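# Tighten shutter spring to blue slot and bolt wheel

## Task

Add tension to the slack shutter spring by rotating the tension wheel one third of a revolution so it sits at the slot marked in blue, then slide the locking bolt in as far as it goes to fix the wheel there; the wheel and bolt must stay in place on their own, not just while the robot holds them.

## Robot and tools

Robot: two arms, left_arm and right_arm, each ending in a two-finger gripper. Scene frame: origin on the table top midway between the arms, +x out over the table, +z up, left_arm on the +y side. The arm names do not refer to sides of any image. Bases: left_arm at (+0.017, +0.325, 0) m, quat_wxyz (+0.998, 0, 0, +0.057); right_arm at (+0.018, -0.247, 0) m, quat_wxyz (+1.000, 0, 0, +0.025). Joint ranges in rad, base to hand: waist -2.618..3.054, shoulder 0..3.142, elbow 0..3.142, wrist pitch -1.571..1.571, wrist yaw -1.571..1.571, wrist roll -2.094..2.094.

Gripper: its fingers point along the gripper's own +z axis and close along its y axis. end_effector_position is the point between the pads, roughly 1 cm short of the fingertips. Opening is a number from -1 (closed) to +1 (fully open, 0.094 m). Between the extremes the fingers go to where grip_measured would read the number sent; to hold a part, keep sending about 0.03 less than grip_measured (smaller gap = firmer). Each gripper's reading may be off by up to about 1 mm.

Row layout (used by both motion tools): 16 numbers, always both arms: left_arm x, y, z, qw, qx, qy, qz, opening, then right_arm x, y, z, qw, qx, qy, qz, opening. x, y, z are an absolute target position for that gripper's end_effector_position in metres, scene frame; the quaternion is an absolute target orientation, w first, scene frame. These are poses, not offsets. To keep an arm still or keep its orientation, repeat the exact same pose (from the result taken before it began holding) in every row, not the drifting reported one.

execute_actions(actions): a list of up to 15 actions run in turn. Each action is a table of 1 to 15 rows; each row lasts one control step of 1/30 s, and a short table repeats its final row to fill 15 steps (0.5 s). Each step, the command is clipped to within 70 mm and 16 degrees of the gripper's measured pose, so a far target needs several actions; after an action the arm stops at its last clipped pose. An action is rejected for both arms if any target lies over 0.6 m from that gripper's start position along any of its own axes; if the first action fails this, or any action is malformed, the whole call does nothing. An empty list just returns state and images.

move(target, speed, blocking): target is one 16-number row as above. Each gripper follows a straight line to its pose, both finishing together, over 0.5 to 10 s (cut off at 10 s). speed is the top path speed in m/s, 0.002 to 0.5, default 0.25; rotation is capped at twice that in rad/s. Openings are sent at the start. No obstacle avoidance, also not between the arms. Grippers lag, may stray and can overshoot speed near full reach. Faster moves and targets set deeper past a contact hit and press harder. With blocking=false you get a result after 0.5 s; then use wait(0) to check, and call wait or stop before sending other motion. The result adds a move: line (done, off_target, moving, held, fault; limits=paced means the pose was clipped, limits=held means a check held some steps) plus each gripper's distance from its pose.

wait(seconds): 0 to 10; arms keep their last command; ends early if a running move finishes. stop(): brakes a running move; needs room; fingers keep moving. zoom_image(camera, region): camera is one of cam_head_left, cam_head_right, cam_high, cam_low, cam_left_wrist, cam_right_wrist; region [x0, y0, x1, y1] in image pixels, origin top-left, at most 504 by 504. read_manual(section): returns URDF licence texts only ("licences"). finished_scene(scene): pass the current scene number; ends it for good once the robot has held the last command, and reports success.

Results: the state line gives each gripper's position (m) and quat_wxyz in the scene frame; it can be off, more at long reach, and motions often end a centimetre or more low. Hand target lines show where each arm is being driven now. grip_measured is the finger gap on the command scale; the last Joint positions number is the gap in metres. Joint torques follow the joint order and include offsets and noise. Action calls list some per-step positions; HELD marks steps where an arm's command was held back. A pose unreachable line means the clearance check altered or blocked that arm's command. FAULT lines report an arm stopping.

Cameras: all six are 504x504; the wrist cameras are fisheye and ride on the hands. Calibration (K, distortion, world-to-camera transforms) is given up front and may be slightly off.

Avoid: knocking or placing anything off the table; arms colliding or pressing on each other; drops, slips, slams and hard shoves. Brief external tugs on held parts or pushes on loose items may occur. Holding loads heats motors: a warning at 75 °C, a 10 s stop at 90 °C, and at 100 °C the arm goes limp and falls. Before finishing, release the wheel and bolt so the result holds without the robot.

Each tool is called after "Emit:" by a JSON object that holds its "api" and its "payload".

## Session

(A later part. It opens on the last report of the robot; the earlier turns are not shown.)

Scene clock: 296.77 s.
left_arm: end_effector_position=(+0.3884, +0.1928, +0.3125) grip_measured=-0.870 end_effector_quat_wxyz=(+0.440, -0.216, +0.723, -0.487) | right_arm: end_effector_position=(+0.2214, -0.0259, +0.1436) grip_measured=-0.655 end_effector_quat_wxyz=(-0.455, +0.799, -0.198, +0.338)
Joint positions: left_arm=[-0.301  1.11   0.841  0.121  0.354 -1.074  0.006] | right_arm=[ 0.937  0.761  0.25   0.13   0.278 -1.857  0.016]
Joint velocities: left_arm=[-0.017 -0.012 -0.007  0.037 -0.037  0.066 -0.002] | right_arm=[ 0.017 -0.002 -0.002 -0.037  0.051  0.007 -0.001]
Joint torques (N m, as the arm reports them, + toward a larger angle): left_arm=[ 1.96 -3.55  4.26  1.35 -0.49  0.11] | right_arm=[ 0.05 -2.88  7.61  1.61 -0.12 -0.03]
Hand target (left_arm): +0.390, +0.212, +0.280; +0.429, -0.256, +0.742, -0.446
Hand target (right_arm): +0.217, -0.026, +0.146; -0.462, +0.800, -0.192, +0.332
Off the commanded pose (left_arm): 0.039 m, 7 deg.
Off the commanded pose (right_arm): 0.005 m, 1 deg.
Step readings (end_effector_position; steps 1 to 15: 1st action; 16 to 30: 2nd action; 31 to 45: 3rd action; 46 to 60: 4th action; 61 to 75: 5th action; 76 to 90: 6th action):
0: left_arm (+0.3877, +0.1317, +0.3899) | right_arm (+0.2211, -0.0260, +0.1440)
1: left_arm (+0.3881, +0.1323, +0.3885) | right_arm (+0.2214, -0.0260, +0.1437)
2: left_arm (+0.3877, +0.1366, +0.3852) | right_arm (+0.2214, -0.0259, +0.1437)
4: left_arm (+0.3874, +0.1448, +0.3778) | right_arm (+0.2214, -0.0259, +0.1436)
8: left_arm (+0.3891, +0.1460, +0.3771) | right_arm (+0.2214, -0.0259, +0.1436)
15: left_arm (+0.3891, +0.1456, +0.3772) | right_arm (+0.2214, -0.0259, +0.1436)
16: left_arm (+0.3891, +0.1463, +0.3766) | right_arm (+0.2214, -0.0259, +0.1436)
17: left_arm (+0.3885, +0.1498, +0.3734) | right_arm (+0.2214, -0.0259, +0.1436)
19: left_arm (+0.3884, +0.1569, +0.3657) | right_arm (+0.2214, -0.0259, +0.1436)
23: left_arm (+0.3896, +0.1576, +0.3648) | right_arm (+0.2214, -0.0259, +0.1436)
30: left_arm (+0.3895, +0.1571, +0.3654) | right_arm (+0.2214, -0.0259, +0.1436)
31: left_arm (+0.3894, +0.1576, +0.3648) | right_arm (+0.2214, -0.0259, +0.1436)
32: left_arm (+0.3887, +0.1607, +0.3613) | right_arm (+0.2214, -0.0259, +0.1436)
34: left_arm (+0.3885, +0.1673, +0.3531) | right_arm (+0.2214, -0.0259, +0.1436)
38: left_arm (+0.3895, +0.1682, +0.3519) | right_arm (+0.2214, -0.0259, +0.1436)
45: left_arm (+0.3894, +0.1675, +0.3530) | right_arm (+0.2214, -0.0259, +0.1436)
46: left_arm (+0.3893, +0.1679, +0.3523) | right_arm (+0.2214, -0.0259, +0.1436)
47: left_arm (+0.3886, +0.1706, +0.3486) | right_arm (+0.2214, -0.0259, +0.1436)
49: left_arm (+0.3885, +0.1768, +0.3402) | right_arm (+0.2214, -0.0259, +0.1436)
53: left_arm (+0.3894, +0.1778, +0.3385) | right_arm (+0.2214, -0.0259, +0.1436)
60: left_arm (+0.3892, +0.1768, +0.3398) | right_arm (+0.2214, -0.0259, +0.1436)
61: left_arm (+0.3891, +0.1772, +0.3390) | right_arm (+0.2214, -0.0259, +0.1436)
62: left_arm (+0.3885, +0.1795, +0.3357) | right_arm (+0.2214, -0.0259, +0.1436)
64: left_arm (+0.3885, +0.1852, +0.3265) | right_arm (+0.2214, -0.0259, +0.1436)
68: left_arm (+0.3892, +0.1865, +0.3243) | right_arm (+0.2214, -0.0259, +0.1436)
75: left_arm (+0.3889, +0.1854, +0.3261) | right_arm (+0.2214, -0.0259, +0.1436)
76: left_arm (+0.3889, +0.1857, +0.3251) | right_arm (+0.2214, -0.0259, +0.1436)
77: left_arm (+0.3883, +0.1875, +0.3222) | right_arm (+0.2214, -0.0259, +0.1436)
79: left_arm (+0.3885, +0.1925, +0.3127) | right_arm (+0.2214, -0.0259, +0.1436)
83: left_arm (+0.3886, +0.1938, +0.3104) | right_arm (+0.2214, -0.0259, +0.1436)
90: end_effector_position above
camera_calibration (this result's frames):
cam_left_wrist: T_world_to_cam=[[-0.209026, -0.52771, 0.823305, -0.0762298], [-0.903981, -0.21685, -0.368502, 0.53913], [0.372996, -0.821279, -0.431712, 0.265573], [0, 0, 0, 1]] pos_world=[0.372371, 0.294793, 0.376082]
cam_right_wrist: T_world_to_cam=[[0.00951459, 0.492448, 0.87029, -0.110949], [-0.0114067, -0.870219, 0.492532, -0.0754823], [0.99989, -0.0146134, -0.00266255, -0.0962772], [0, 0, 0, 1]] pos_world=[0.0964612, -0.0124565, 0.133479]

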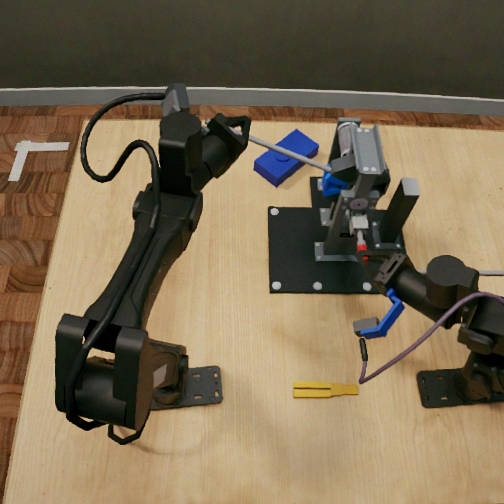

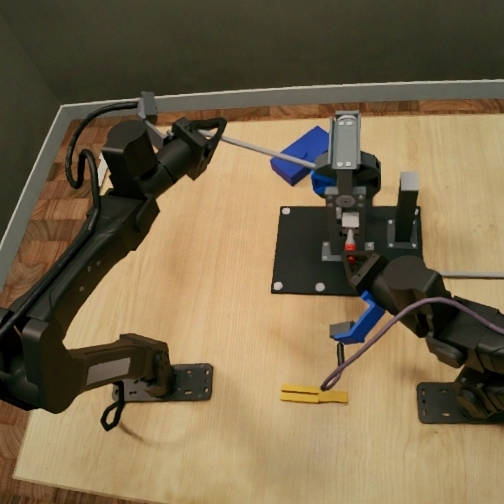

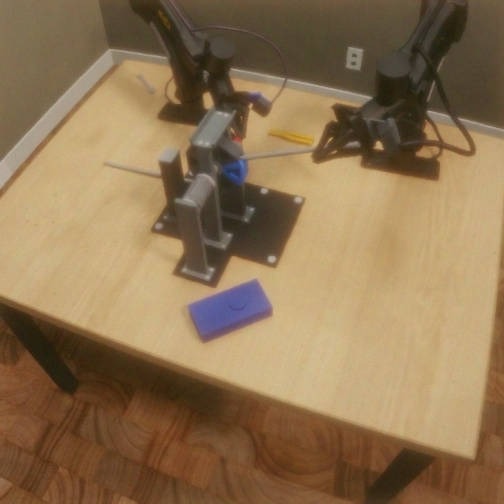

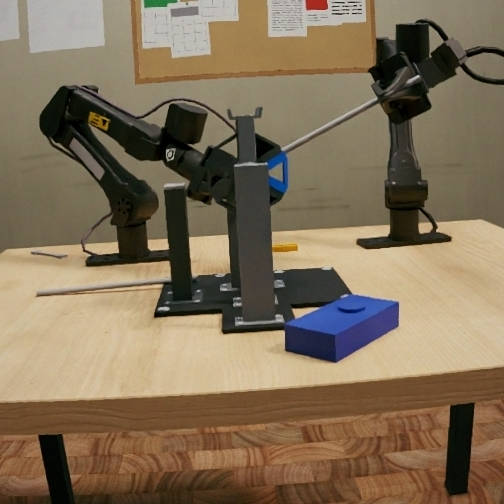

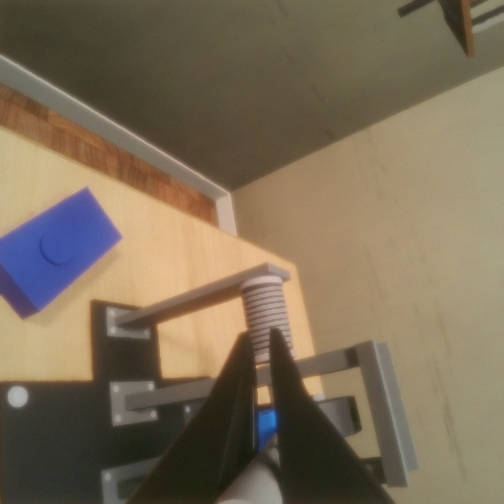

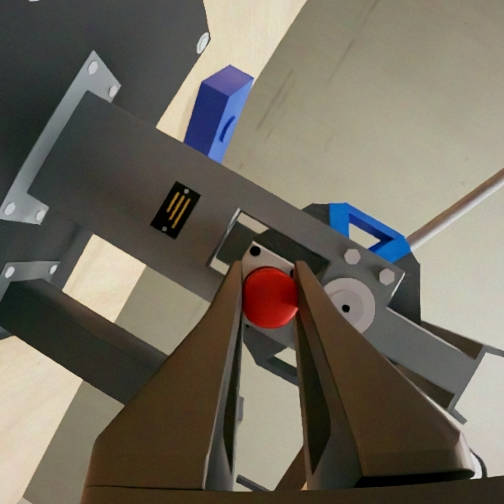

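Emit:
{"api": "execute_actions", "payload": {"actions": [[[0.39,0.219,0.263,0.424,-0.265,0.734,-0.459,-0.89, 0.218,-0.026,0.146,0.462,-0.800,0.192,-0.332,-0.7]],[[0.39,0.2236,0.2462,0.4145,-0.28,0.718,-0.484,-0.89, 0.218,-0.026,0.146,0.462,-0.800,0.192,-0.332,-0.7]],[[0.39,0.227,0.229,0.4045,-0.294,0.70,-0.509,-0.89, 0.218,-0.026,0.146,0.462,-0.800,0.192,-0.332,-0.7]],[[0.39,0.229,0.2118,0.394,-0.308,0.682,-0.533,-0.89, 0.218,-0.026,0.146,0.462,-0.800,0.192,-0.332,-0.7]],[[0.39,0.23,0.1944,0.383,-0.321,0.663,-0.557,-0.89, 0.218,-0.026,0.146,0.462,-0.800,0.192,-0.332,-0.7]],[[0.39,0.2297,0.177,0.372,-0.335,0.644,-0.579,-0.89, 0.218,-0.026,0.146,0.462,-0.800,0.192,-0.332,-0.7]],[[0.39,0.228,0.1595,0.36,-0.347,0.623,-0.60,-0.89, 0.218,-0.026,0.146,0.462,-0.800,0.192,-0.332,-0.7]],[[0.39,0.2254,0.1423,0.347,-0.36,0.60,-0.623,-0.89, 0.218,-0.026,0.146,0.462,-0.800,0.192,-0.332,-0.7]],[[0.39,0.2215,0.1253,0.335,-0.372,0.579,-0.644,-0.89, 0.218,-0.026,0.146,0.462,-0.800,0.192,-0.332,-0.7]]]}}

Scene clock: 312.33 s.
left_arm: end_effector_position=(+0.3931, +0.2135, +0.1570) grip_measured=-0.869 end_effector_quat_wxyz=(-0.305, +0.367, -0.572, +0.667) | right_arm: end_effector_position=(+0.2215, -0.0259, +0.1435) grip_measured=-0.655 end_effector_quat_wxyz=(-0.456, +0.800, -0.198, +0.337)
Joint positions: left_arm=[-0.188  1.786  0.301  1.571  0.495 -1.754  0.006] | right_arm=[ 0.934  0.761  0.25   0.13   0.273 -1.857  0.016]
Joint velocities: left_arm=[-0.012  0.002  0.017  0.007 -0.037 -0.007 -0.   ] | right_arm=[-0.007  0.002 -0.002 -0.007 -0.007 -0.007  0.   ]
Joint torques (N m, as the arm reports them, + toward a larger angle): left_arm=[ 0.29 -1.37  0.63  1.84 -0.42  0.84] | right_arm=[-0.34 -2.56  7.61  1.64 -0.13 -0.03]
Hand target (left_arm): +0.390, +0.221, +0.127; -0.322, +0.382, -0.598, +0.627
Hand target (right_arm): +0.218, -0.026, +0.146; -0.462, +0.800, -0.192, +0.332
Off the commanded pose (left_arm): 0.033 m, 4 deg.
Off the commanded pose (right_arm): 0.004 m, 1 deg.
joint sent to its limit (left arm) — the command would take joint 4 (wrist pitch) past its upper limit, so that joint was sent only as far as its limit.
Step readings (end_effector_position; steps 1 to 15: 1st action; 16 to 30: 2nd action; 31 to 45: 3rd action; 46 to 60: 4th action; 61 to 75: 5th action; 76 to 90: 6th action; 91 to 105: 7th action; 106 to 120: 8th action; 121 to 135: 9th action):
0: left_arm (+0.3884, +0.1928, +0.3125) | right_arm (+0.2214, -0.0259, +0.1436)
1: left_arm (+0.3883, +0.1929, +0.3113) | right_arm (+0.2215, -0.0259, +0.1436)
2: left_arm (+0.3880, +0.1942, +0.3090) | right_arm (+0.2215, -0.0259, +0.1436)
4: left_arm (+0.3882, +0.1979, +0.3012) | right_arm (+0.2215, -0.0258, +0.1435)
8: left_arm (+0.3878, +0.1985, +0.2997) | right_arm (+0.2215, -0.0259, +0.1435)
15: left_arm (+0.3875, +0.1976, +0.3017) | right_arm (+0.2215, -0.0259, +0.1435)
16: left_arm (+0.3871, +0.1977, +0.3012) | right_arm (+0.2215, -0.0259, +0.1435)
17: left_arm (+0.3867, +0.1987, +0.2984) | right_arm (+0.2215, -0.0259, +0.1435)
19: left_arm (+0.3863, +0.2030, +0.2887) | right_arm (+0.2215, -0.0259, +0.1435)
23: left_arm (+0.3853, +0.2039, +0.2863) | right_arm (+0.2215, -0.0259, +0.1435)
30: left_arm (+0.3849, +0.2030, +0.2889) | right_arm (+0.2215, -0.0259, +0.1435)
31: left_arm (+0.3844, +0.2031, +0.2883) | right_arm (+0.2215, -0.0259, +0.1435)
32: left_arm (+0.3837, +0.2040, +0.2856) | right_arm (+0.2215, -0.0259, +0.1435)
34: left_arm (+0.3835, +0.2076, +0.2751) | right_arm (+0.2215, -0.0259, +0.1435)
38: left_arm (+0.3845, +0.2088, +0.2710) | right_arm (+0.2215, -0.0259, +0.1435)
45: left_arm (+0.3840, +0.2078, +0.2742) | right_arm (+0.2215, -0.0259, +0.1435)
46: left_arm (+0.3838, +0.2078, +0.2733) | right_arm (+0.2215, -0.0259, +0.1435)
47: left_arm (+0.3834, +0.2086, +0.2708) | right_arm (+0.2215, -0.0259, +0.1435)
49: left_arm (+0.3839, +0.2117, +0.2596) | right_arm (+0.2215, -0.0259, +0.1435)
53: left_arm (+0.3854, +0.2128, +0.2550) | right_arm (+0.2215, -0.0259, +0.1435)
60: left_arm (+0.3850, +0.2122, +0.2579) | right_arm (+0.2215, -0.0259, +0.1435)
61: left_arm (+0.3846, +0.2119, +0.2574) | right_arm (+0.2215, -0.0259, +0.1435)
62: left_arm (+0.3845, +0.2126, +0.2550) | right_arm (+0.2215, -0.0259, +0.1435)
64: left_arm (+0.3850, +0.2148, +0.2431) | right_arm (+0.2215, -0.0259, +0.1435)
68: left_arm (+0.3866, +0.2157, +0.2379) | right_arm (+0.2215, -0.0259, +0.1435)
75: left_arm (+0.3860, +0.2153, +0.2408) | right_arm (+0.2215, -0.0259, +0.1435)
76: left_arm (+0.3857, +0.2152, +0.2403) | right_arm (+0.2215, -0.0259, +0.1435)
77: left_arm (+0.3857, +0.2155, +0.2381) | right_arm (+0.2215, -0.0259, +0.1435)
79: left_arm (+0.3862, +0.2168, +0.2261) | right_arm (+0.2215, -0.0259, +0.1435)
83: left_arm (+0.3878, +0.2173, +0.2212) | right_arm (+0.2215, -0.0259, +0.1435)
90: left_arm (+0.3871, +0.2172, +0.2237) | right_arm (+0.2215, -0.0259, +0.1435)
91: left_arm (+0.3869, +0.2172, +0.2232) | right_arm (+0.2215, -0.0259, +0.1435)
92: left_arm (+0.3869, +0.2172, +0.2211) | right_arm (+0.2215, -0.0259, +0.1435)
94: left_arm (+0.3877, +0.2177, +0.2083) | right_arm (+0.2215, -0.0259, +0.1435)
98: left_arm (+0.3890, +0.2177, +0.2036) | right_arm (+0.2215, -0.0259, +0.1435)
105: left_arm (+0.3888, +0.2177, +0.2075) | right_arm (+0.2215, -0.0259, +0.1435)
106: left_arm (+0.3884, +0.2179, +0.2068) | right_arm (+0.2215, -0.0259, +0.1435)
107: left_arm (+0.3884, +0.2180, +0.2038) | right_arm (+0.2215, -0.0259, +0.1435)
109: left_arm (+0.3888, +0.2175, +0.1898) | right_arm (+0.2215, -0.0259, +0.1435)
113: left_arm (+0.3897, +0.2171, +0.1839) | right_arm (+0.2215, -0.0259, +0.1435)
120: left_arm (+0.3901, +0.2169, +0.1816) | right_arm (+0.2215, -0.0259, +0.1435)
121: left_arm (+0.3905, +0.2164, +0.1792) | right_arm (+0.2215, -0.0259, +0.1435)
122: left_arm (+0.3914, +0.2159, +0.1741) | right_arm (+0.2215, -0.0259, +0.1435)
124: left_arm (+0.3926, +0.2145, +0.1639) | right_arm (+0.2215, -0.0259, +0.1435)
128: left_arm (+0.3930, +0.2135, +0.1577) | right_arm (+0.2215, -0.0259, +0.1435)
135: end_effector_position above
camera_calibration (this result's frames):
cam_left_wrist: T_world_to_cam=[[-0.0842672, 0.0454462, 0.995406, -0.134742], [-0.935613, -0.347296, -0.0633493, 0.482927], [0.342821, -0.936654, 0.0717857, 0.171073], [0, 0, 0, 1]] pos_world=[0.381831, 0.334078, 0.152436]
cam_right_wrist: T_world_to_cam=[[0.0100853, 0.491579, 0.870775, -0.111108], [-0.00929961, -0.870735, 0.491664, -0.075762], [0.999906, -0.0130565, -0.00421018, -0.0961065], [0, 0, 0, 1]] pos_world=[0.0965135, -0.012605, 0.133595]

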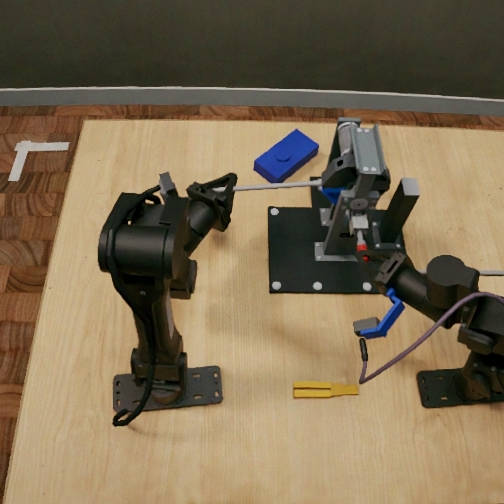

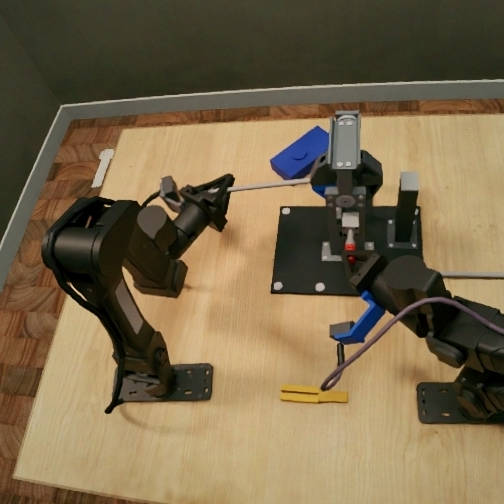

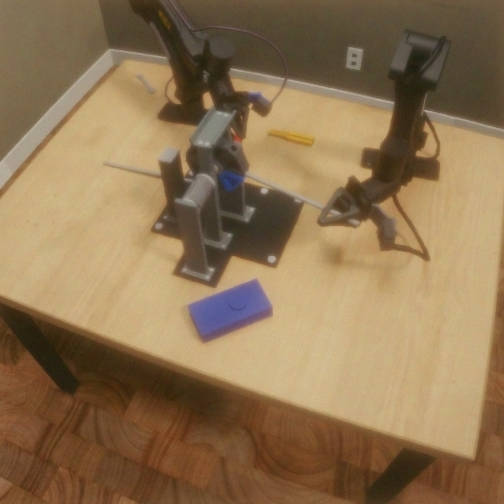

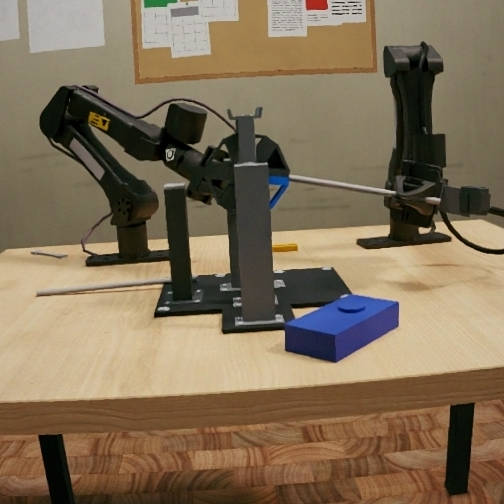

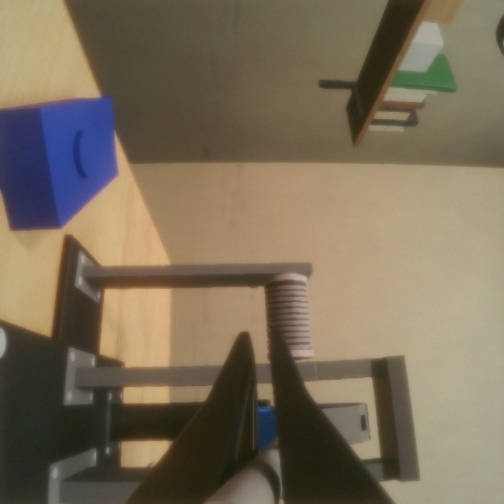

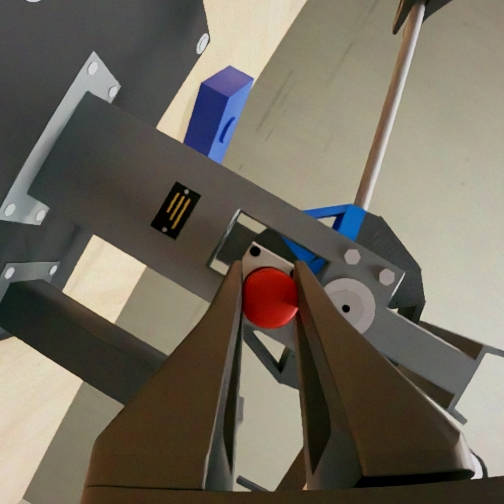

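Emit:
{"api": "execute_actions", "payload": {"actions": [[[0.39,0.2215,0.1253,0.335,-0.372,0.579,-0.644,-0.89, 0.222,-0.026,0.146,0.462,-0.800,0.192,-0.332,-0.7],[0.39,0.2215,0.1253,0.335,-0.372,0.579,-0.644,-0.89, 0.224,-0.026,0.146,0.462,-0.800,0.192,-0.332,-0.7],[0.39,0.2215,0.1253,0.335,-0.372,0.579,-0.644,-0.89, 0.226,-0.026,0.146,0.462,-0.800,0.192,-0.332,-0.7],[0.39,0.2215,0.1253,0.335,-0.372,0.579,-0.644,-0.89, 0.228,-0.026,0.146,0.462,-0.800,0.192,-0.332,-0.7],[0.39,0.2215,0.1253,0.335,-0.372,0.579,-0.644,-0.89, 0.230,-0.026,0.146,0.462,-0.800,0.192,-0.332,-0.7],[0.39,0.2215,0.1253,0.335,-0.372,0.579,-0.644,-0.89, 0.232,-0.026,0.146,0.462,-0.800,0.192,-0.332,-0.7],[0.39,0.2215,0.1253,0.335,-0.372,0.579,-0.644,-0.89, 0.234,-0.026,0.146,0.462,-0.800,0.192,-0.332,-0.7],[0.39,0.2215,0.1253,0.335,-0.372,0.579,-0.644,-0.89, 0.236,-0.026,0.146,0.462,-0.800,0.192,-0.332,-0.7],[0.39,0.2215,0.1253,0.335,-0.372,0.579,-0.644,-0.89, 0.238,-0.026,0.146,0.462,-0.800,0.192,-0.332,-0.7],[0.39,0.2215,0.1253,0.335,-0.372,0.579,-0.644,-0.89, 0.240,-0.026,0.146,0.462,-0.800,0.192,-0.332,-0.7],[0.39,0.2215,0.1253,0.335,-0.372,0.579,-0.644,-0.89, 0.242,-0.026,0.146,0.462,-0.800,0.192,-0.332,-0.7],[0.39,0.2215,0.1253,0.335,-0.372,0.579,-0.644,-0.89, 0.244,-0.026,0.146,0.462,-0.800,0.192,-0.332,-0.7],[0.39,0.2215,0.1253,0.335,-0.372,0.579,-0.644,-0.89, 0.246,-0.026,0.146,0.462,-0.800,0.192,-0.332,-0.7],[0.39,0.2215,0.1253,0.335,-0.372,0.579,-0.644,-0.89, 0.248,-0.026,0.146,0.462,-0.800,0.192,-0.332,-0.7],[0.39,0.2215,0.1253,0.335,-0.372,0.579,-0.644,-0.89, 0.250,-0.026,0.146,0.462,-0.800,0.192,-0.332,-0.7]],[[0.39,0.2215,0.1253,0.335,-0.372,0.579,-0.644,-0.89, 0.251,-0.026,0.146,0.462,-0.800,0.192,-0.332,-0.7]]]}}

Scene clock: 323.50 s.
left_arm: end_effector_position=(+0.3931, +0.2135, +0.1570) grip_measured=-0.869 end_effector_quat_wxyz=(-0.305, +0.367, -0.572, +0.667) | right_arm: end_effector_position=(+0.2244, -0.0244, +0.1411) grip_measured=-0.655 end_effector_quat_wxyz=(-0.477, +0.810, -0.172, +0.295)
Joint positions: left_arm=[-0.188  1.786  0.301  1.571  0.495 -1.754  0.006] | right_arm=[ 0.785  0.765  0.25   0.136  0.025 -1.906  0.016]
Joint velocities: left_arm=[-0.017 -0.002 -0.007  0.051  0.037  0.007 -0.001] | right_arm=[-0.007 -0.012  0.002 -0.022  0.051 -0.037  0.001]
Joint torques (N m, as the arm reports them, + toward a larger angle): left_arm=[ 0.24 -1.45  0.55  1.85 -0.44  0.84] | right_arm=[-2.75  6.05  9.8   2.52  0.48 -0.23]
Hand target (left_arm): +0.389, +0.221, +0.127; -0.322, +0.382, -0.598, +0.627
Hand target (right_arm): +0.247, -0.030, +0.147; -0.462, +0.801, -0.192, +0.330
Off the commanded pose (left_arm): 0.033 m, 4 deg.
Off the commanded pose (right_arm): 0.027 m, 5 deg.
joint sent to its limit (left arm) — the command would take joint 4 (wrist pitch) past its upper limit, so that joint was sent only as far as its limit.
Step readings (end_effector_position; steps 1 to 15: 1st action; 16 to 30: 2nd action):
0: left_arm (+0.3931, +0.2135, +0.1570) | right_arm (+0.2215, -0.0259, +0.1435)
1: left_arm (+0.3931, +0.2135, +0.1570) | right_arm (+0.2218, -0.0260, +0.1434)
2: left_arm (+0.3931, +0.2135, +0.1570) | right_arm (+0.2220, -0.0259, +0.1433)
4: left_arm (+0.3931, +0.2135, +0.1570) | right_arm (+0.2222, -0.0257, +0.1427)
8: left_arm (+0.3931, +0.2135, +0.1570) | right_arm (+0.2236, -0.0253, +0.1419)
15: left_arm (+0.3931, +0.2135, +0.1570) | right_arm (+0.2245, -0.0249, +0.1412)
16: left_arm (+0.3931, +0.2135, +0.1570) | right_arm (+0.2245, -0.0248, +0.1412)
17: left_arm (+0.3931, +0.2135, +0.1570) | right_arm (+0.2245, -0.0247, +0.1412)
19: left_arm (+0.3931, +0.2135, +0.1570) | right_arm (+0.2245, -0.0246, +0.1412)
23: left_arm (+0.3931, +0.2135, +0.1570) | right_arm (+0.2245, -0.0246, +0.1411)
30: end_effector_position above
camera_calibration (this result's frames):
cam_left_wrist: T_world_to_cam=[[-0.0842672, 0.0454462, 0.995406, -0.134742], [-0.935613, -0.347296, -0.0633493, 0.482927], [0.342821, -0.936654, 0.0717857, 0.171073], [0, 0, 0, 1]] pos_world=[0.381831, 0.334078, 0.152436]
cam_right_wrist: T_world_to_cam=[[-0.0019775, 0.471178, 0.882036, -0.109139], [0.0966605, -0.877817, 0.469141, -0.0940944], [0.995315, 0.0861858, -0.0438084, -0.0899031], [0, 0, 0, 1]] pos_world=[0.0983613, -0.0234254, 0.13647]

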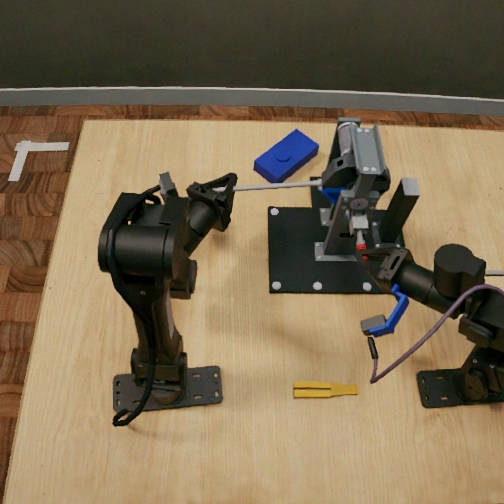

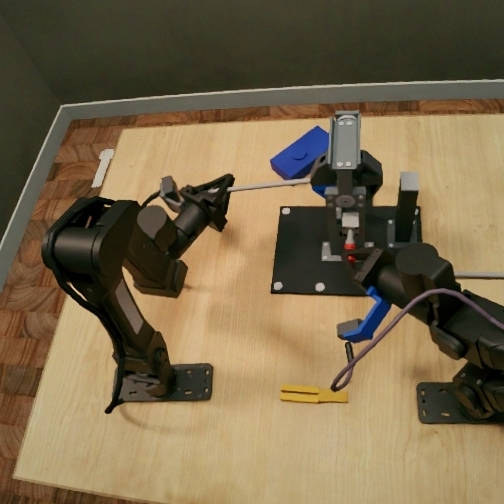

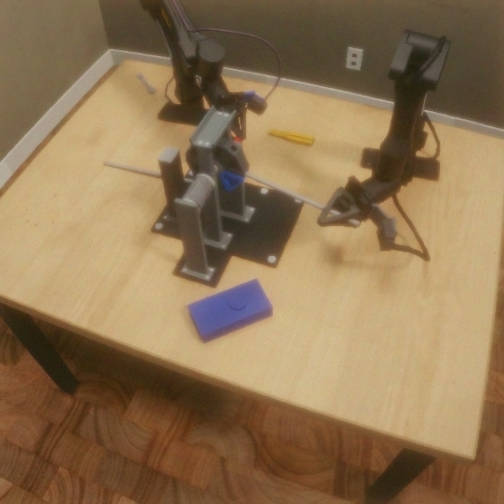

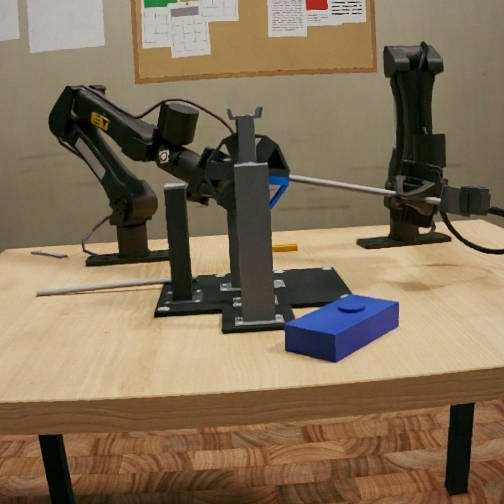

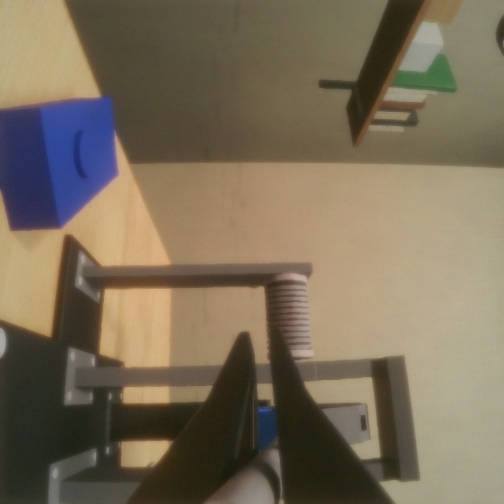

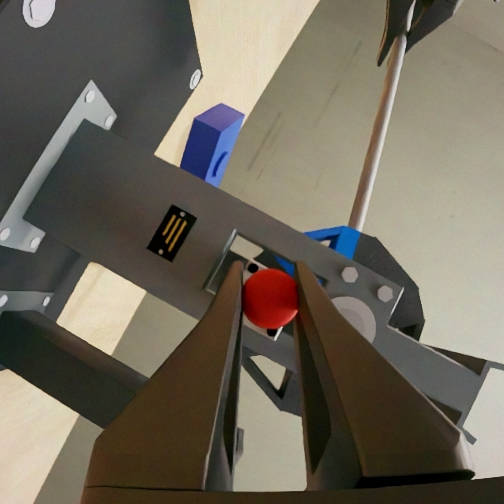

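Emit:
{"api": "execute_actions", "payload": {"actions": [[[0.39,0.222,0.132,0.34,-0.366,0.59,-0.633,-0.89, 0.232,-0.026,0.146,0.462,-0.800,0.192,-0.332,-0.7]],[[0.39,0.222,0.139,0.347,-0.36,0.60,-0.623,-0.89, 0.232,-0.026,0.146,0.462,-0.800,0.192,-0.332,-0.7]],[[0.39,0.222,0.146,0.347,-0.36,0.60,-0.623,-0.89, 0.232,-0.026,0.146,0.462,-0.800,0.192,-0.332,-0.7]]]}}

Scene clock: 330.23 s.
left_arm: end_effector_position=(+0.3923, +0.2163, +0.1761) grip_measured=-0.869 end_effector_quat_wxyz=(-0.350, +0.335, -0.572, +0.662) | right_arm: end_effector_position=(+0.2239, -0.0246, +0.1419) grip_measured=-0.655 end_effector_quat_wxyz=(-0.467, +0.807, -0.180, +0.315)
Joint positions: left_arm=[-0.188  1.733  0.301  1.57   0.477 -1.678  0.006] | right_arm=[ 0.846  0.765  0.25   0.137  0.128 -1.895  0.016]
Joint velocities: left_arm=[ 0.002 -0.012 -0.002 -0.066 -0.022 -0.051  0.   ] | right_arm=[-0.002 -0.012 -0.007 -0.007 -0.066  0.051 -0.   ]
Joint torques (N m, as the arm reports them, + toward a larger angle): left_arm=[ 0.46 -4.42  1.13  1.21 -0.2   0.6 ] | right_arm=[0.2  1.48 8.54 2.13 0.41 0.02]
Hand target (left_arm): +0.389, +0.222, +0.146; -0.346, +0.359, -0.600, +0.626
Hand target (right_arm): +0.231, -0.026, +0.146; -0.462, +0.800, -0.192, +0.331
Off the commanded pose (left_arm): 0.031 m, 6 deg.
Off the commanded pose (right_arm): 0.009 m, 3 deg.
Step readings (end_effector_position; steps 1 to 15: 1st action; 16 to 30: 2nd action; 31 to 45: 3rd action):
0: left_arm (+0.3931, +0.2135, +0.1570) | right_arm (+0.2245, -0.0245, +0.1411)
1: left_arm (+0.3931, +0.2135, +0.1570) | right_arm (+0.2238, -0.0242, +0.1416)
2: left_arm (+0.3931, +0.2135, +0.1570) | right_arm (+0.2237, -0.0242, +0.1417)
4: left_arm (+0.3931, +0.2135, +0.1570) | right_arm (+0.2238, -0.0245, +0.1420)
8: left_arm (+0.3931, +0.2135, +0.1570) | right_arm (+0.2239, -0.0246, +0.1420)
15: left_arm (+0.3931, +0.2135, +0.1570) | right_arm (+0.2240, -0.0247, +0.1419)
16: left_arm (+0.3930, +0.2135, +0.1575) | right_arm (+0.2240, -0.0247, +0.1419)
17: left_arm (+0.3929, +0.2135, +0.1588) | right_arm (+0.2240, -0.0247, +0.1419)
19: left_arm (+0.3930, +0.2139, +0.1609) | right_arm (+0.2239, -0.0246, +0.1419)
23: left_arm (+0.3930, +0.2143, +0.1624) | right_arm (+0.2239, -0.0246, +0.1419)
30: left_arm (+0.3930, +0.2144, +0.1627) | right_arm (+0.2239, -0.0246, +0.1419)
31: left_arm (+0.3929, +0.2144, +0.1639) | right_arm (+0.2239, -0.0246, +0.1419)
32: left_arm (+0.3927, +0.2147, +0.1666) | right_arm (+0.2239, -0.0246, +0.1419)
34: left_arm (+0.3925, +0.2155, +0.1715) | right_arm (+0.2239, -0.0246, +0.1419)
38: left_arm (+0.3924, +0.2162, +0.1749) | right_arm (+0.2239, -0.0246, +0.1419)
45: end_effector_position above
camera_calibration (this result's frames):
cam_left_wrist: T_world_to_cam=[[-0.175326, -0.0147051, 0.984401, -0.103336], [-0.916011, -0.36401, -0.168583, 0.498852], [0.36081, -0.931279, 0.0503502, 0.16824], [0, 0, 0, 1]] pos_world=[0.378134, 0.336745, 0.177351]
cam_right_wrist: T_world_to_cam=[[-0.00295387, 0.485622, 0.874164, -0.108055], [0.0519895, -0.872911, 0.485101, -0.0867171], [0.998643, 0.0468803, -0.0226688, -0.0941177], [0, 0, 0, 1]] pos_world=[0.0981792, -0.0188101, 0.134391]

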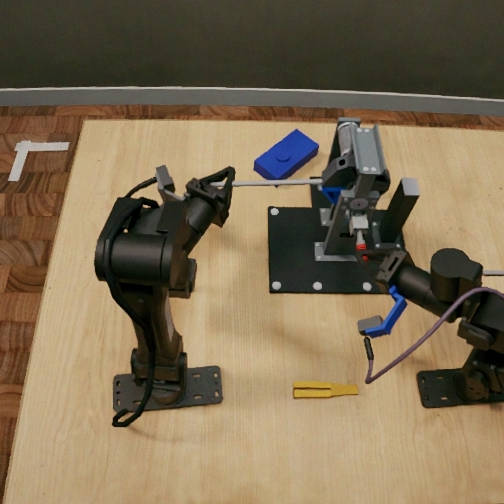

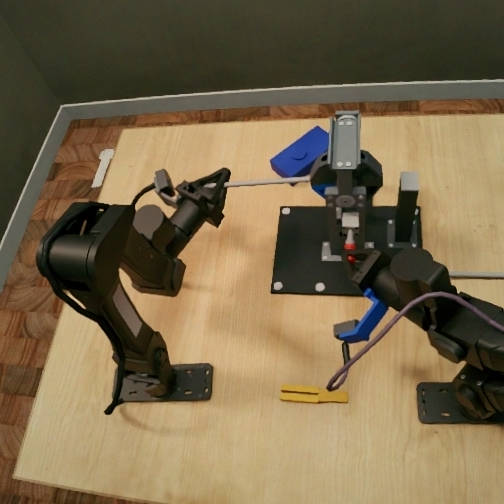

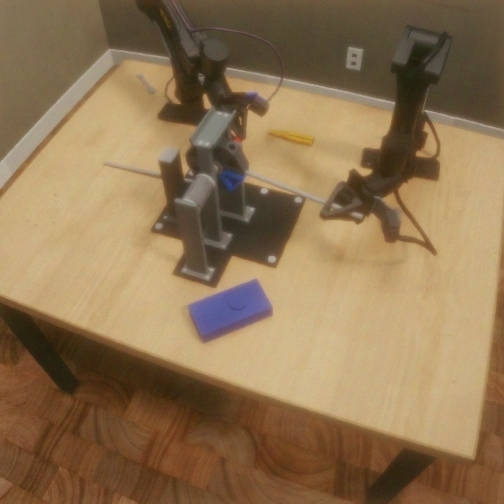

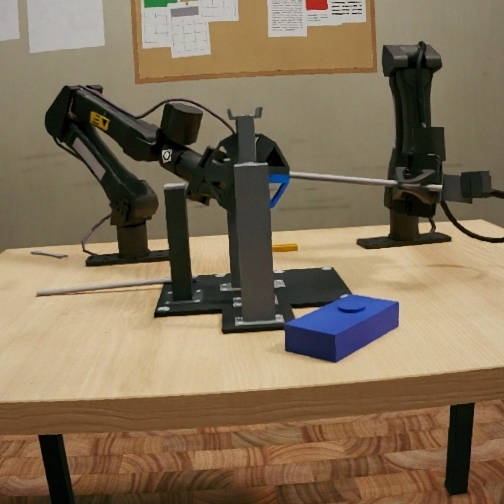

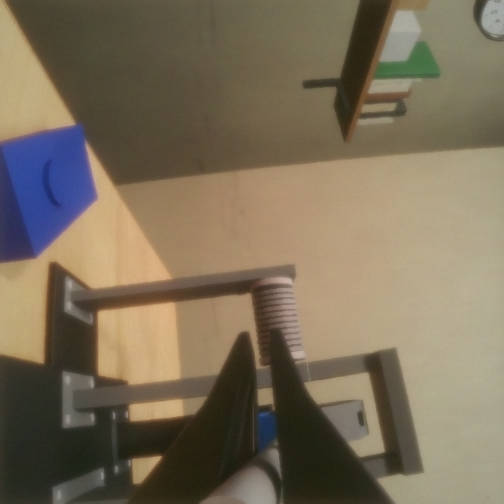

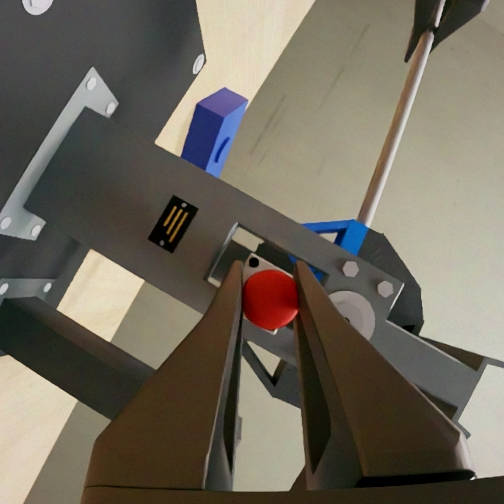

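Now about −5°. Ease back a little more and push again.

Emit:
{"api": "execute_actions", "payload": {"actions": [[[0.39,0.222,0.149,0.347,-0.36,0.60,-0.623,-0.89, 0.232,-0.026,0.146,0.462,-0.800,0.192,-0.332,-0.7]],[[0.39,0.222,0.149,0.347,-0.36,0.60,-0.623,-0.89, 0.238,-0.026,0.146,0.462,-0.800,0.192,-0.332,-0.7]],[[0.39,0.222,0.149,0.347,-0.36,0.60,-0.623,-0.89, 0.244,-0.026,0.146,0.462,-0.800,0.192,-0.332,-0.7]]]}}

Scene clock: 336.20 s.
left_arm: end_effector_position=(+0.3916, +0.2172, +0.1830) grip_measured=-0.869 end_effector_quat_wxyz=(-0.364, +0.324, -0.571, +0.661) | right_arm: end_effector_position=(+0.2244, -0.0244, +0.1411) grip_measured=-0.655 end_effector_quat_wxyz=(-0.471, +0.808, -0.177, +0.306)
Joint positions: left_arm=[-0.188  1.714  0.301  1.57   0.472 -1.654  0.006] | right_arm=[ 0.818  0.768  0.25   0.138  0.081 -1.898  0.016]
Joint velocities: left_arm=[-0.012  0.002  0.012 -0.066  0.037 -0.022  0.001] | right_arm=[-0.012 -0.017  0.002 -0.051 -0.022 -0.007  0.   ]
Joint torques (N m, as the arm reports them, + toward a larger angle): left_arm=[ 0.43 -4.78  1.23  0.99 -0.2   0.36] | right_arm=[-2.62  4.42  9.34  2.39  0.29 -0.19]
Hand target (left_arm): +0.388, +0.222, +0.150; -0.346, +0.358, -0.600, +0.626
Hand target (right_arm): +0.242, -0.028, +0.146; -0.462, +0.800, -0.192, +0.331
Off the commanded pose (left_arm): 0.034 m, 7 deg.
Off the commanded pose (right_arm): 0.020 m, 4 deg.
Step readings (end_effector_position; steps 1 to 15: 1st action; 16 to 30: 2nd action; 31 to 45: 3rd action):
0: left_arm (+0.3923, +0.2163, +0.1763) | right_arm (+0.2239, -0.0246, +0.1419)
1: left_arm (+0.3922, +0.2164, +0.1769) | right_arm (+0.2239, -0.0246, +0.1419)
2: left_arm (+0.3921, +0.2165, +0.1780) | right_arm (+0.2239, -0.0246, +0.1419)
4: left_arm (+0.3919, +0.2168, +0.1804) | right_arm (+0.2239, -0.0246, +0.1419)
8: left_arm (+0.3917, +0.2171, +0.1823) | right_arm (+0.2239, -0.0246, +0.1419)
15: left_arm (+0.3916, +0.2172, +0.1830) | right_arm (+0.2239, -0.0246, +0.1419)
16: left_arm (+0.3916, +0.2172, +0.1830) | right_arm (+0.2241, -0.0245, +0.1416)
17: left_arm (+0.3916, +0.2172, +0.1830) | right_arm (+0.2241, -0.0246, +0.1415)
19: left_arm (+0.3916, +0.2172, +0.1830) | right_arm (+0.2241, -0.0245, +0.1415)
23: left_arm (+0.3916, +0.2172, +0.1830) | right_arm (+0.2241, -0.0245, +0.1415)
30: left_arm (+0.3916, +0.2172, +0.1830) | right_arm (+0.2241, -0.0245, +0.1415)
31: left_arm (+0.3916, +0.2172, +0.1830) | right_arm (+0.2245, -0.0247, +0.1414)
32: left_arm (+0.3916, +0.2172, +0.1830) | right_arm (+0.2245, -0.0246, +0.1413)
34: left_arm (+0.3916, +0.2172, +0.1830) | right_arm (+0.2245, -0.0244, +0.1412)
38: left_arm (+0.3916, +0.2172, +0.1830) | right_arm (+0.2244, -0.0244, +0.1411)
45: end_effector_position above
camera_calibration (this result's frames):
cam_left_wrist: T_world_to_cam=[[-0.205664, -0.0340501, 0.97803, -0.0929671], [-0.907279, -0.367959, -0.203596, 0.503534], [0.366807, -0.929218, 0.0447828, 0.167146], [0, 0, 0, 1]] pos_world=[0.376416, 0.337429, 0.185957]
cam_right_wrist: T_world_to_cam=[[-0.000349795, 0.47898, 0.877826, -0.108715], [0.0723719, -0.875512, 0.477747, -0.08971], [0.997378, 0.063697, -0.0343585, -0.092311], [0, 0, 0, 1]] pos_world=[0.0985234, -0.02059, 0.135119]

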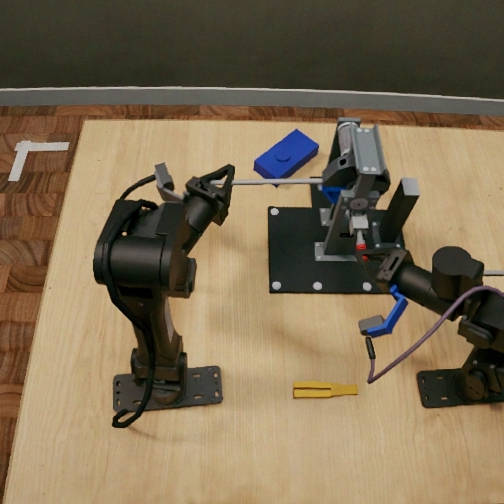

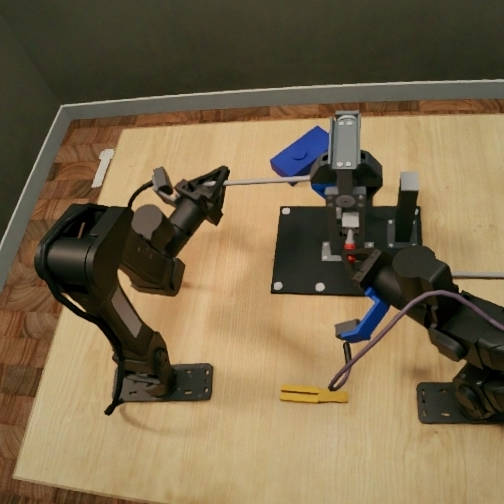

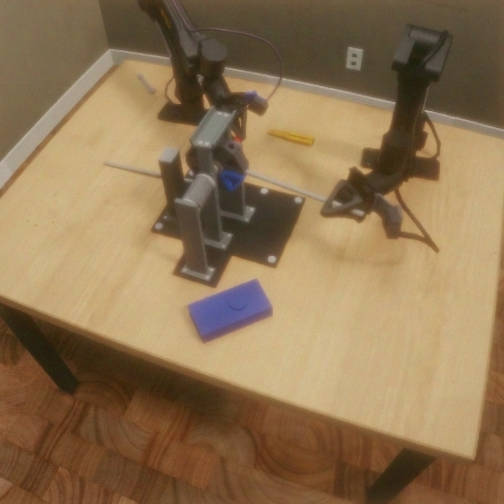

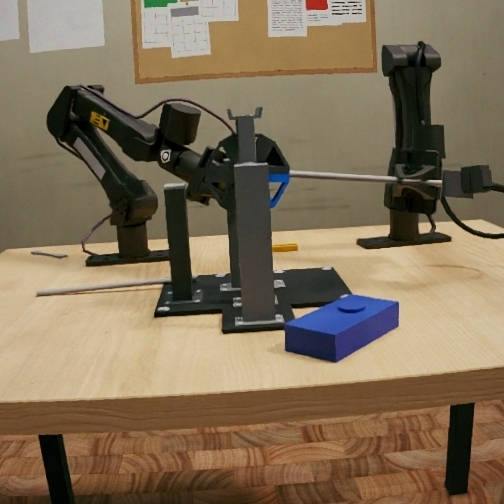

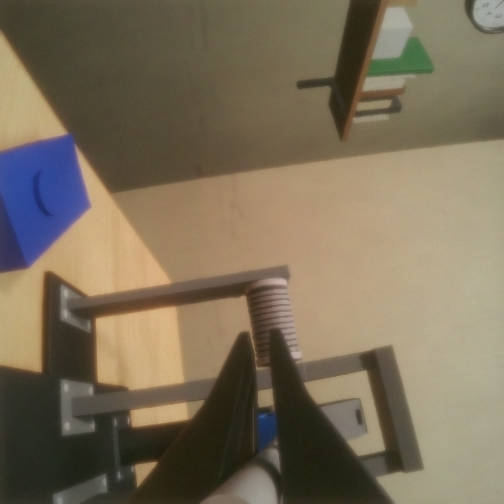

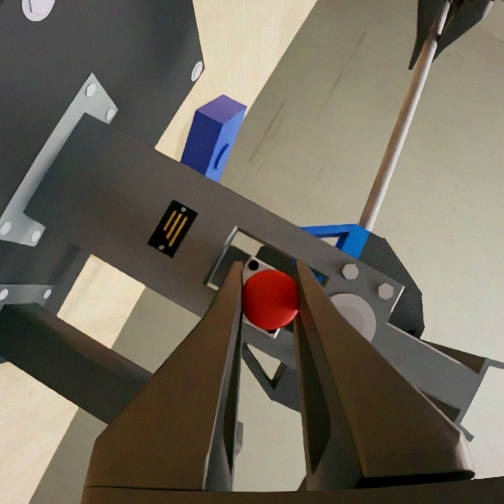

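Emit:
{"api": "execute_actions", "payload": {"actions": [[[0.39,0.222,0.149,0.347,-0.36,0.60,-0.623,-0.89, 0.228,-0.026,0.146,0.462,-0.800,0.192,-0.332,-0.7],[0.39,0.222,0.149,0.347,-0.36,0.60,-0.623,-0.89, 0.226,-0.026,0.146,0.462,-0.800,0.192,-0.332,-0.7],[0.39,0.222,0.149,0.347,-0.36,0.60,-0.623,-0.89, 0.223,-0.026,0.146,0.462,-0.800,0.192,-0.332,-0.7],[0.39,0.222,0.149,0.347,-0.36,0.60,-0.623,-0.89, 0.219,-0.026,0.146,0.462,-0.800,0.192,-0.332,-0.7]],[[0.39,0.222,0.149,0.347,-0.36,0.60,-0.623,-0.89, 0.221,-0.026,0.146,0.462,-0.800,0.192,-0.332,0.2]],[[0.39,0.222,0.149,0.347,-0.36,0.60,-0.623,-0.89, 0.205,-0.05,0.16,0.462,-0.800,0.192,-0.332,0.2]],[[0.39,0.222,0.149,0.347,-0.36,0.60,-0.623,-0.89, 0.20,-0.09,0.165,0.40,-0.79,0.33,-0.31,0.2]],[[0.39,0.222,0.149,0.347,-0.36,0.60,-0.623,-0.89, 0.21,-0.14,0.16,0.33,-0.77,0.45,-0.28,0.2]],[[0.39,0.222,0.149,0.347,-0.36,0.60,-0.623,-0.89, 0.225,-0.19,0.14,0.26,-0.75,0.55,-0.23,0.2]],[[0.39,0.222,0.149,0.347,-0.36,0.60,-0.623,-0.89, 0.24,-0.24,0.11,0.17,-0.72,0.64,-0.17,0.2]],[[0.39,0.222,0.149,0.347,-0.36,0.60,-0.623,-0.89, 0.255,-0.27,0.075,0.09,-0.70,0.70,-0.09,0.0]],[[0.39,0.222,0.149,0.347,-0.36,0.60,-0.623,-0.89, 0.262,-0.275,0.04,0.03,-0.707,0.707,-0.03,-0.2]]]}}

Scene clock: 365.10 s.
left_arm: end_effector_position=(+0.3916, +0.2172, +0.1830) grip_measured=-0.869 end_effector_quat_wxyz=(-0.364, +0.324, -0.571, +0.661) | right_arm: end_effector_position=(+0.2529, -0.2712, +0.0298) grip_measured=-0.199 end_effector_quat_wxyz=(-0.020, +0.708, -0.706, +0.018)
Joint positions: left_arm=[-0.188  1.714  0.301  1.57   0.472 -1.654  0.006] | right_arm=[-0.165  1.468  0.806 -0.856 -0.01  -1.69   0.038]
Joint velocities: left_arm=[ 0.002 -0.002 -0.007 -0.095 -0.066  0.007 -0.   ] | right_arm=[ 0.022 -0.002 -0.002  0.022  0.051 -0.066  0.   ]
Joint torques (N m, as the arm reports them, + toward a larger angle): left_arm=[ 0.42 -4.79  1.23  1.   -0.2   0.35] | right_arm=[-0.88 -5.91  8.52  0.35  0.   -0.1 ]
Hand target (left_arm): +0.388, +0.222, +0.150; -0.346, +0.358, -0.600, +0.626
Hand target (right_arm): +0.261, -0.275, +0.040; -0.029, +0.707, -0.706, +0.031
Off the commanded pose (left_arm): 0.034 m, 7 deg.
Off the commanded pose (right_arm): 0.014 m, 2 deg.
Step readings (end_effector_position; steps 1 to 15: 1st action; 16 to 30: 2nd action; 31 to 45: 3rd action; 46 to 60: 4th action; 61 to 75: 5th action; 76 to 90: 6th action; 91 to 105: 7th action; 106 to 120: 8th action; 121 to 135: 9th action):
0: left_arm (+0.3916, +0.2172, +0.1830) | right_arm (+0.2244, -0.0244, +0.1411)
1: left_arm (+0.3916, +0.2172, +0.1830) | right_arm (+0.2236, -0.0243, +0.1419)
2: left_arm (+0.3916, +0.2172, +0.1830) | right_arm (+0.2235, -0.0244, +0.1420)
4: left_arm (+0.3916, +0.2172, +0.1830) | right_arm (+0.2231, -0.0247, +0.1422)
8: left_arm (+0.3916, +0.2172, +0.1830) | right_arm (+0.2223, -0.0251, +0.1424)
15: left_arm (+0.3916, +0.2172, +0.1830) | right_arm (+0.2223, -0.0254, +0.1426)
16: left_arm (+0.3916, +0.2172, +0.1830) | right_arm (+0.2223, -0.0255, +0.1424)
17: left_arm (+0.3916, +0.2172, +0.1830) | right_arm (+0.2223, -0.0255, +0.1423)
19: left_arm (+0.3916, +0.2172, +0.1830) | right_arm (+0.2223, -0.0255, +0.1423)
23: left_arm (+0.3916, +0.2172, +0.1830) | right_arm (+0.2223, -0.0255, +0.1423)
30: left_arm (+0.3916, +0.2172, +0.1830) | right_arm (+0.2223, -0.0255, +0.1423)
31: left_arm (+0.3916, +0.2172, +0.1830) | right_arm (+0.2210, -0.0274, +0.1435)
32: left_arm (+0.3916, +0.2172, +0.1830) | right_arm (+0.2183, -0.0313, +0.1469)
34: left_arm (+0.3916, +0.2172, +0.1830) | right_arm (+0.2142, -0.0370, +0.1597)
38: left_arm (+0.3916, +0.2172, +0.1830) | right_arm (+0.2094, -0.0439, +0.1635)
45: left_arm (+0.3916, +0.2172, +0.1830) | right_arm (+0.2060, -0.0487, +0.1486)
46: left_arm (+0.3916, +0.2172, +0.1830) | right_arm (+0.2060, -0.0524, +0.1476)
47: left_arm (+0.3916, +0.2172, +0.1830) | right_arm (+0.2060, -0.0584, +0.1479)
49: left_arm (+0.3916, +0.2172, +0.1830) | right_arm (+0.2068, -0.0678, +0.1556)
53: left_arm (+0.3916, +0.2172, +0.1830) | right_arm (+0.2059, -0.0765, +0.1695)
60: left_arm (+0.3916, +0.2172, +0.1830) | right_arm (+0.2009, -0.0859, +0.1613)
61: left_arm (+0.3916, +0.2172, +0.1830) | right_arm (+0.2018, -0.0912, +0.1589)
62: left_arm (+0.3916, +0.2172, +0.1830) | right_arm (+0.2063, -0.1029, +0.1573)
64: left_arm (+0.3916, +0.2172, +0.1830) | right_arm (+0.2136, -0.1222, +0.1598)
68: left_arm (+0.3916, +0.2172, +0.1830) | right_arm (+0.2166, -0.1362, +0.1651)
75: left_arm (+0.3916, +0.2172, +0.1830) | right_arm (+0.2105, -0.1400, +0.1547)
76: left_arm (+0.3916, +0.2172, +0.1830) | right_arm (+0.2115, -0.1449, +0.1516)
77: left_arm (+0.3916, +0.2172, +0.1830) | right_arm (+0.2174, -0.1605, +0.1482)
79: left_arm (+0.3916, +0.2172, +0.1830) | right_arm (+0.2262, -0.1879, +0.1418)
83: left_arm (+0.3916, +0.2172, +0.1830) | right_arm (+0.2280, -0.2018, +0.1341)
90: left_arm (+0.3916, +0.2172, +0.1830) | right_arm (+0.2238, -0.1946, +0.1316)
91: left_arm (+0.3916, +0.2172, +0.1830) | right_arm (+0.2238, -0.1990, +0.1284)
92: left_arm (+0.3916, +0.2172, +0.1830) | right_arm (+0.2278, -0.2138, +0.1238)
94: left_arm (+0.3916, +0.2172, +0.1830) | right_arm (+0.2343, -0.2381, +0.1118)
98: left_arm (+0.3916, +0.2172, +0.1830) | right_arm (+0.2342, -0.2459, +0.0970)
105: left_arm (+0.3916, +0.2172, +0.1830) | right_arm (+0.2350, -0.2411, +0.0997)
106: left_arm (+0.3916, +0.2172, +0.1830) | right_arm (+0.2346, -0.2436, +0.0969)
107: left_arm (+0.3916, +0.2172, +0.1830) | right_arm (+0.2377, -0.2520, +0.0919)
109: left_arm (+0.3916, +0.2172, +0.1830) | right_arm (+0.2455, -0.2653, +0.0772)
113: left_arm (+0.3916, +0.2172, +0.1830) | right_arm (+0.2457, -0.2688, +0.0612)
120: left_arm (+0.3916, +0.2172, +0.1830) | right_arm (+0.2478, -0.2691, +0.0640)
121: left_arm (+0.3916, +0.2172, +0.1830) | right_arm (+0.2475, -0.2691, +0.0617)
122: left_arm (+0.3916, +0.2172, +0.1830) | right_arm (+0.2500, -0.2695, +0.0568)
124: left_arm (+0.3916, +0.2172, +0.1830) | right_arm (+0.2547, -0.2706, +0.0420)
128: left_arm (+0.3916, +0.2172, +0.1830) | right_arm (+0.2511, -0.2708, +0.0285)
135: end_effector_position above
camera_calibration (this result's frames):
cam_left_wrist: T_world_to_cam=[[-0.205664, -0.0340501, 0.97803, -0.0929671], [-0.907279, -0.367959, -0.203596, 0.503534], [0.366807, -0.929218, 0.0447828, 0.167146], [0, 0, 0, 1]] pos_world=[0.376416, 0.337429, 0.185957]
cam_right_wrist: T_world_to_cam=[[0.997877, -0.00859578, 0.0645567, -0.25324], [-0.0512228, -0.715759, 0.696466, -0.186671], [0.0402204, -0.698294, -0.71468, -0.0531336], [0, 0, 0, 1]] pos_world=[0.245278, -0.172891, 0.108385]

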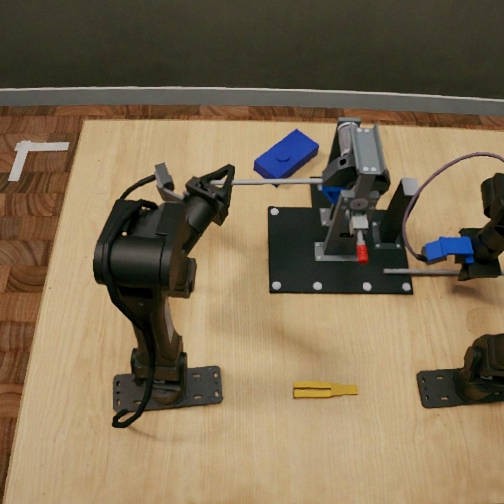

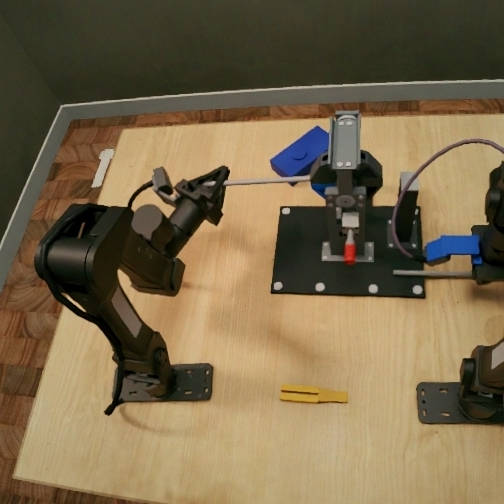

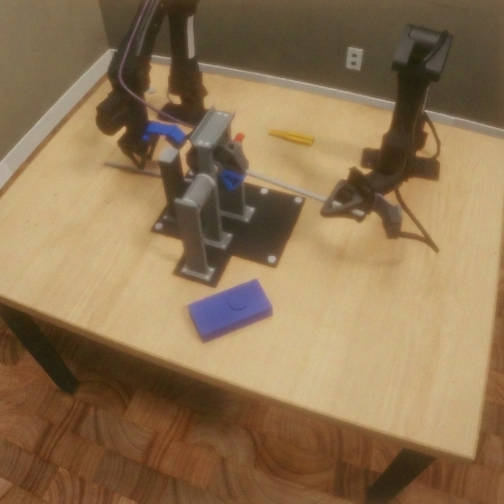

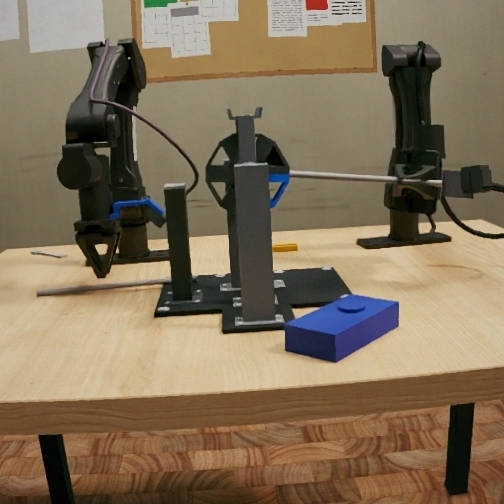

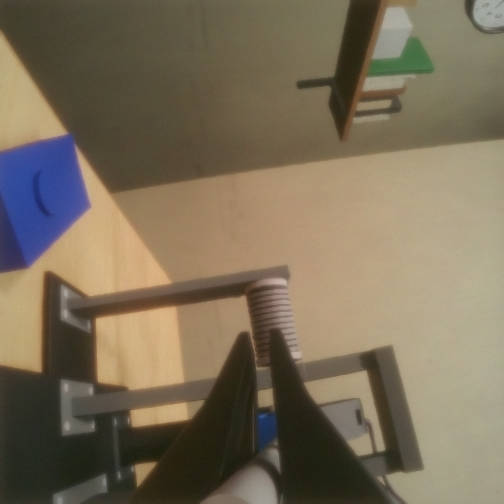

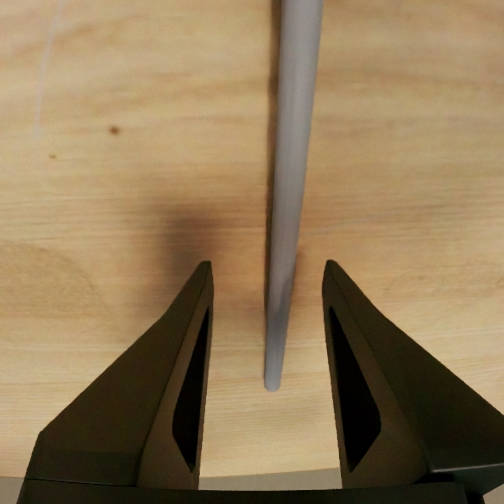

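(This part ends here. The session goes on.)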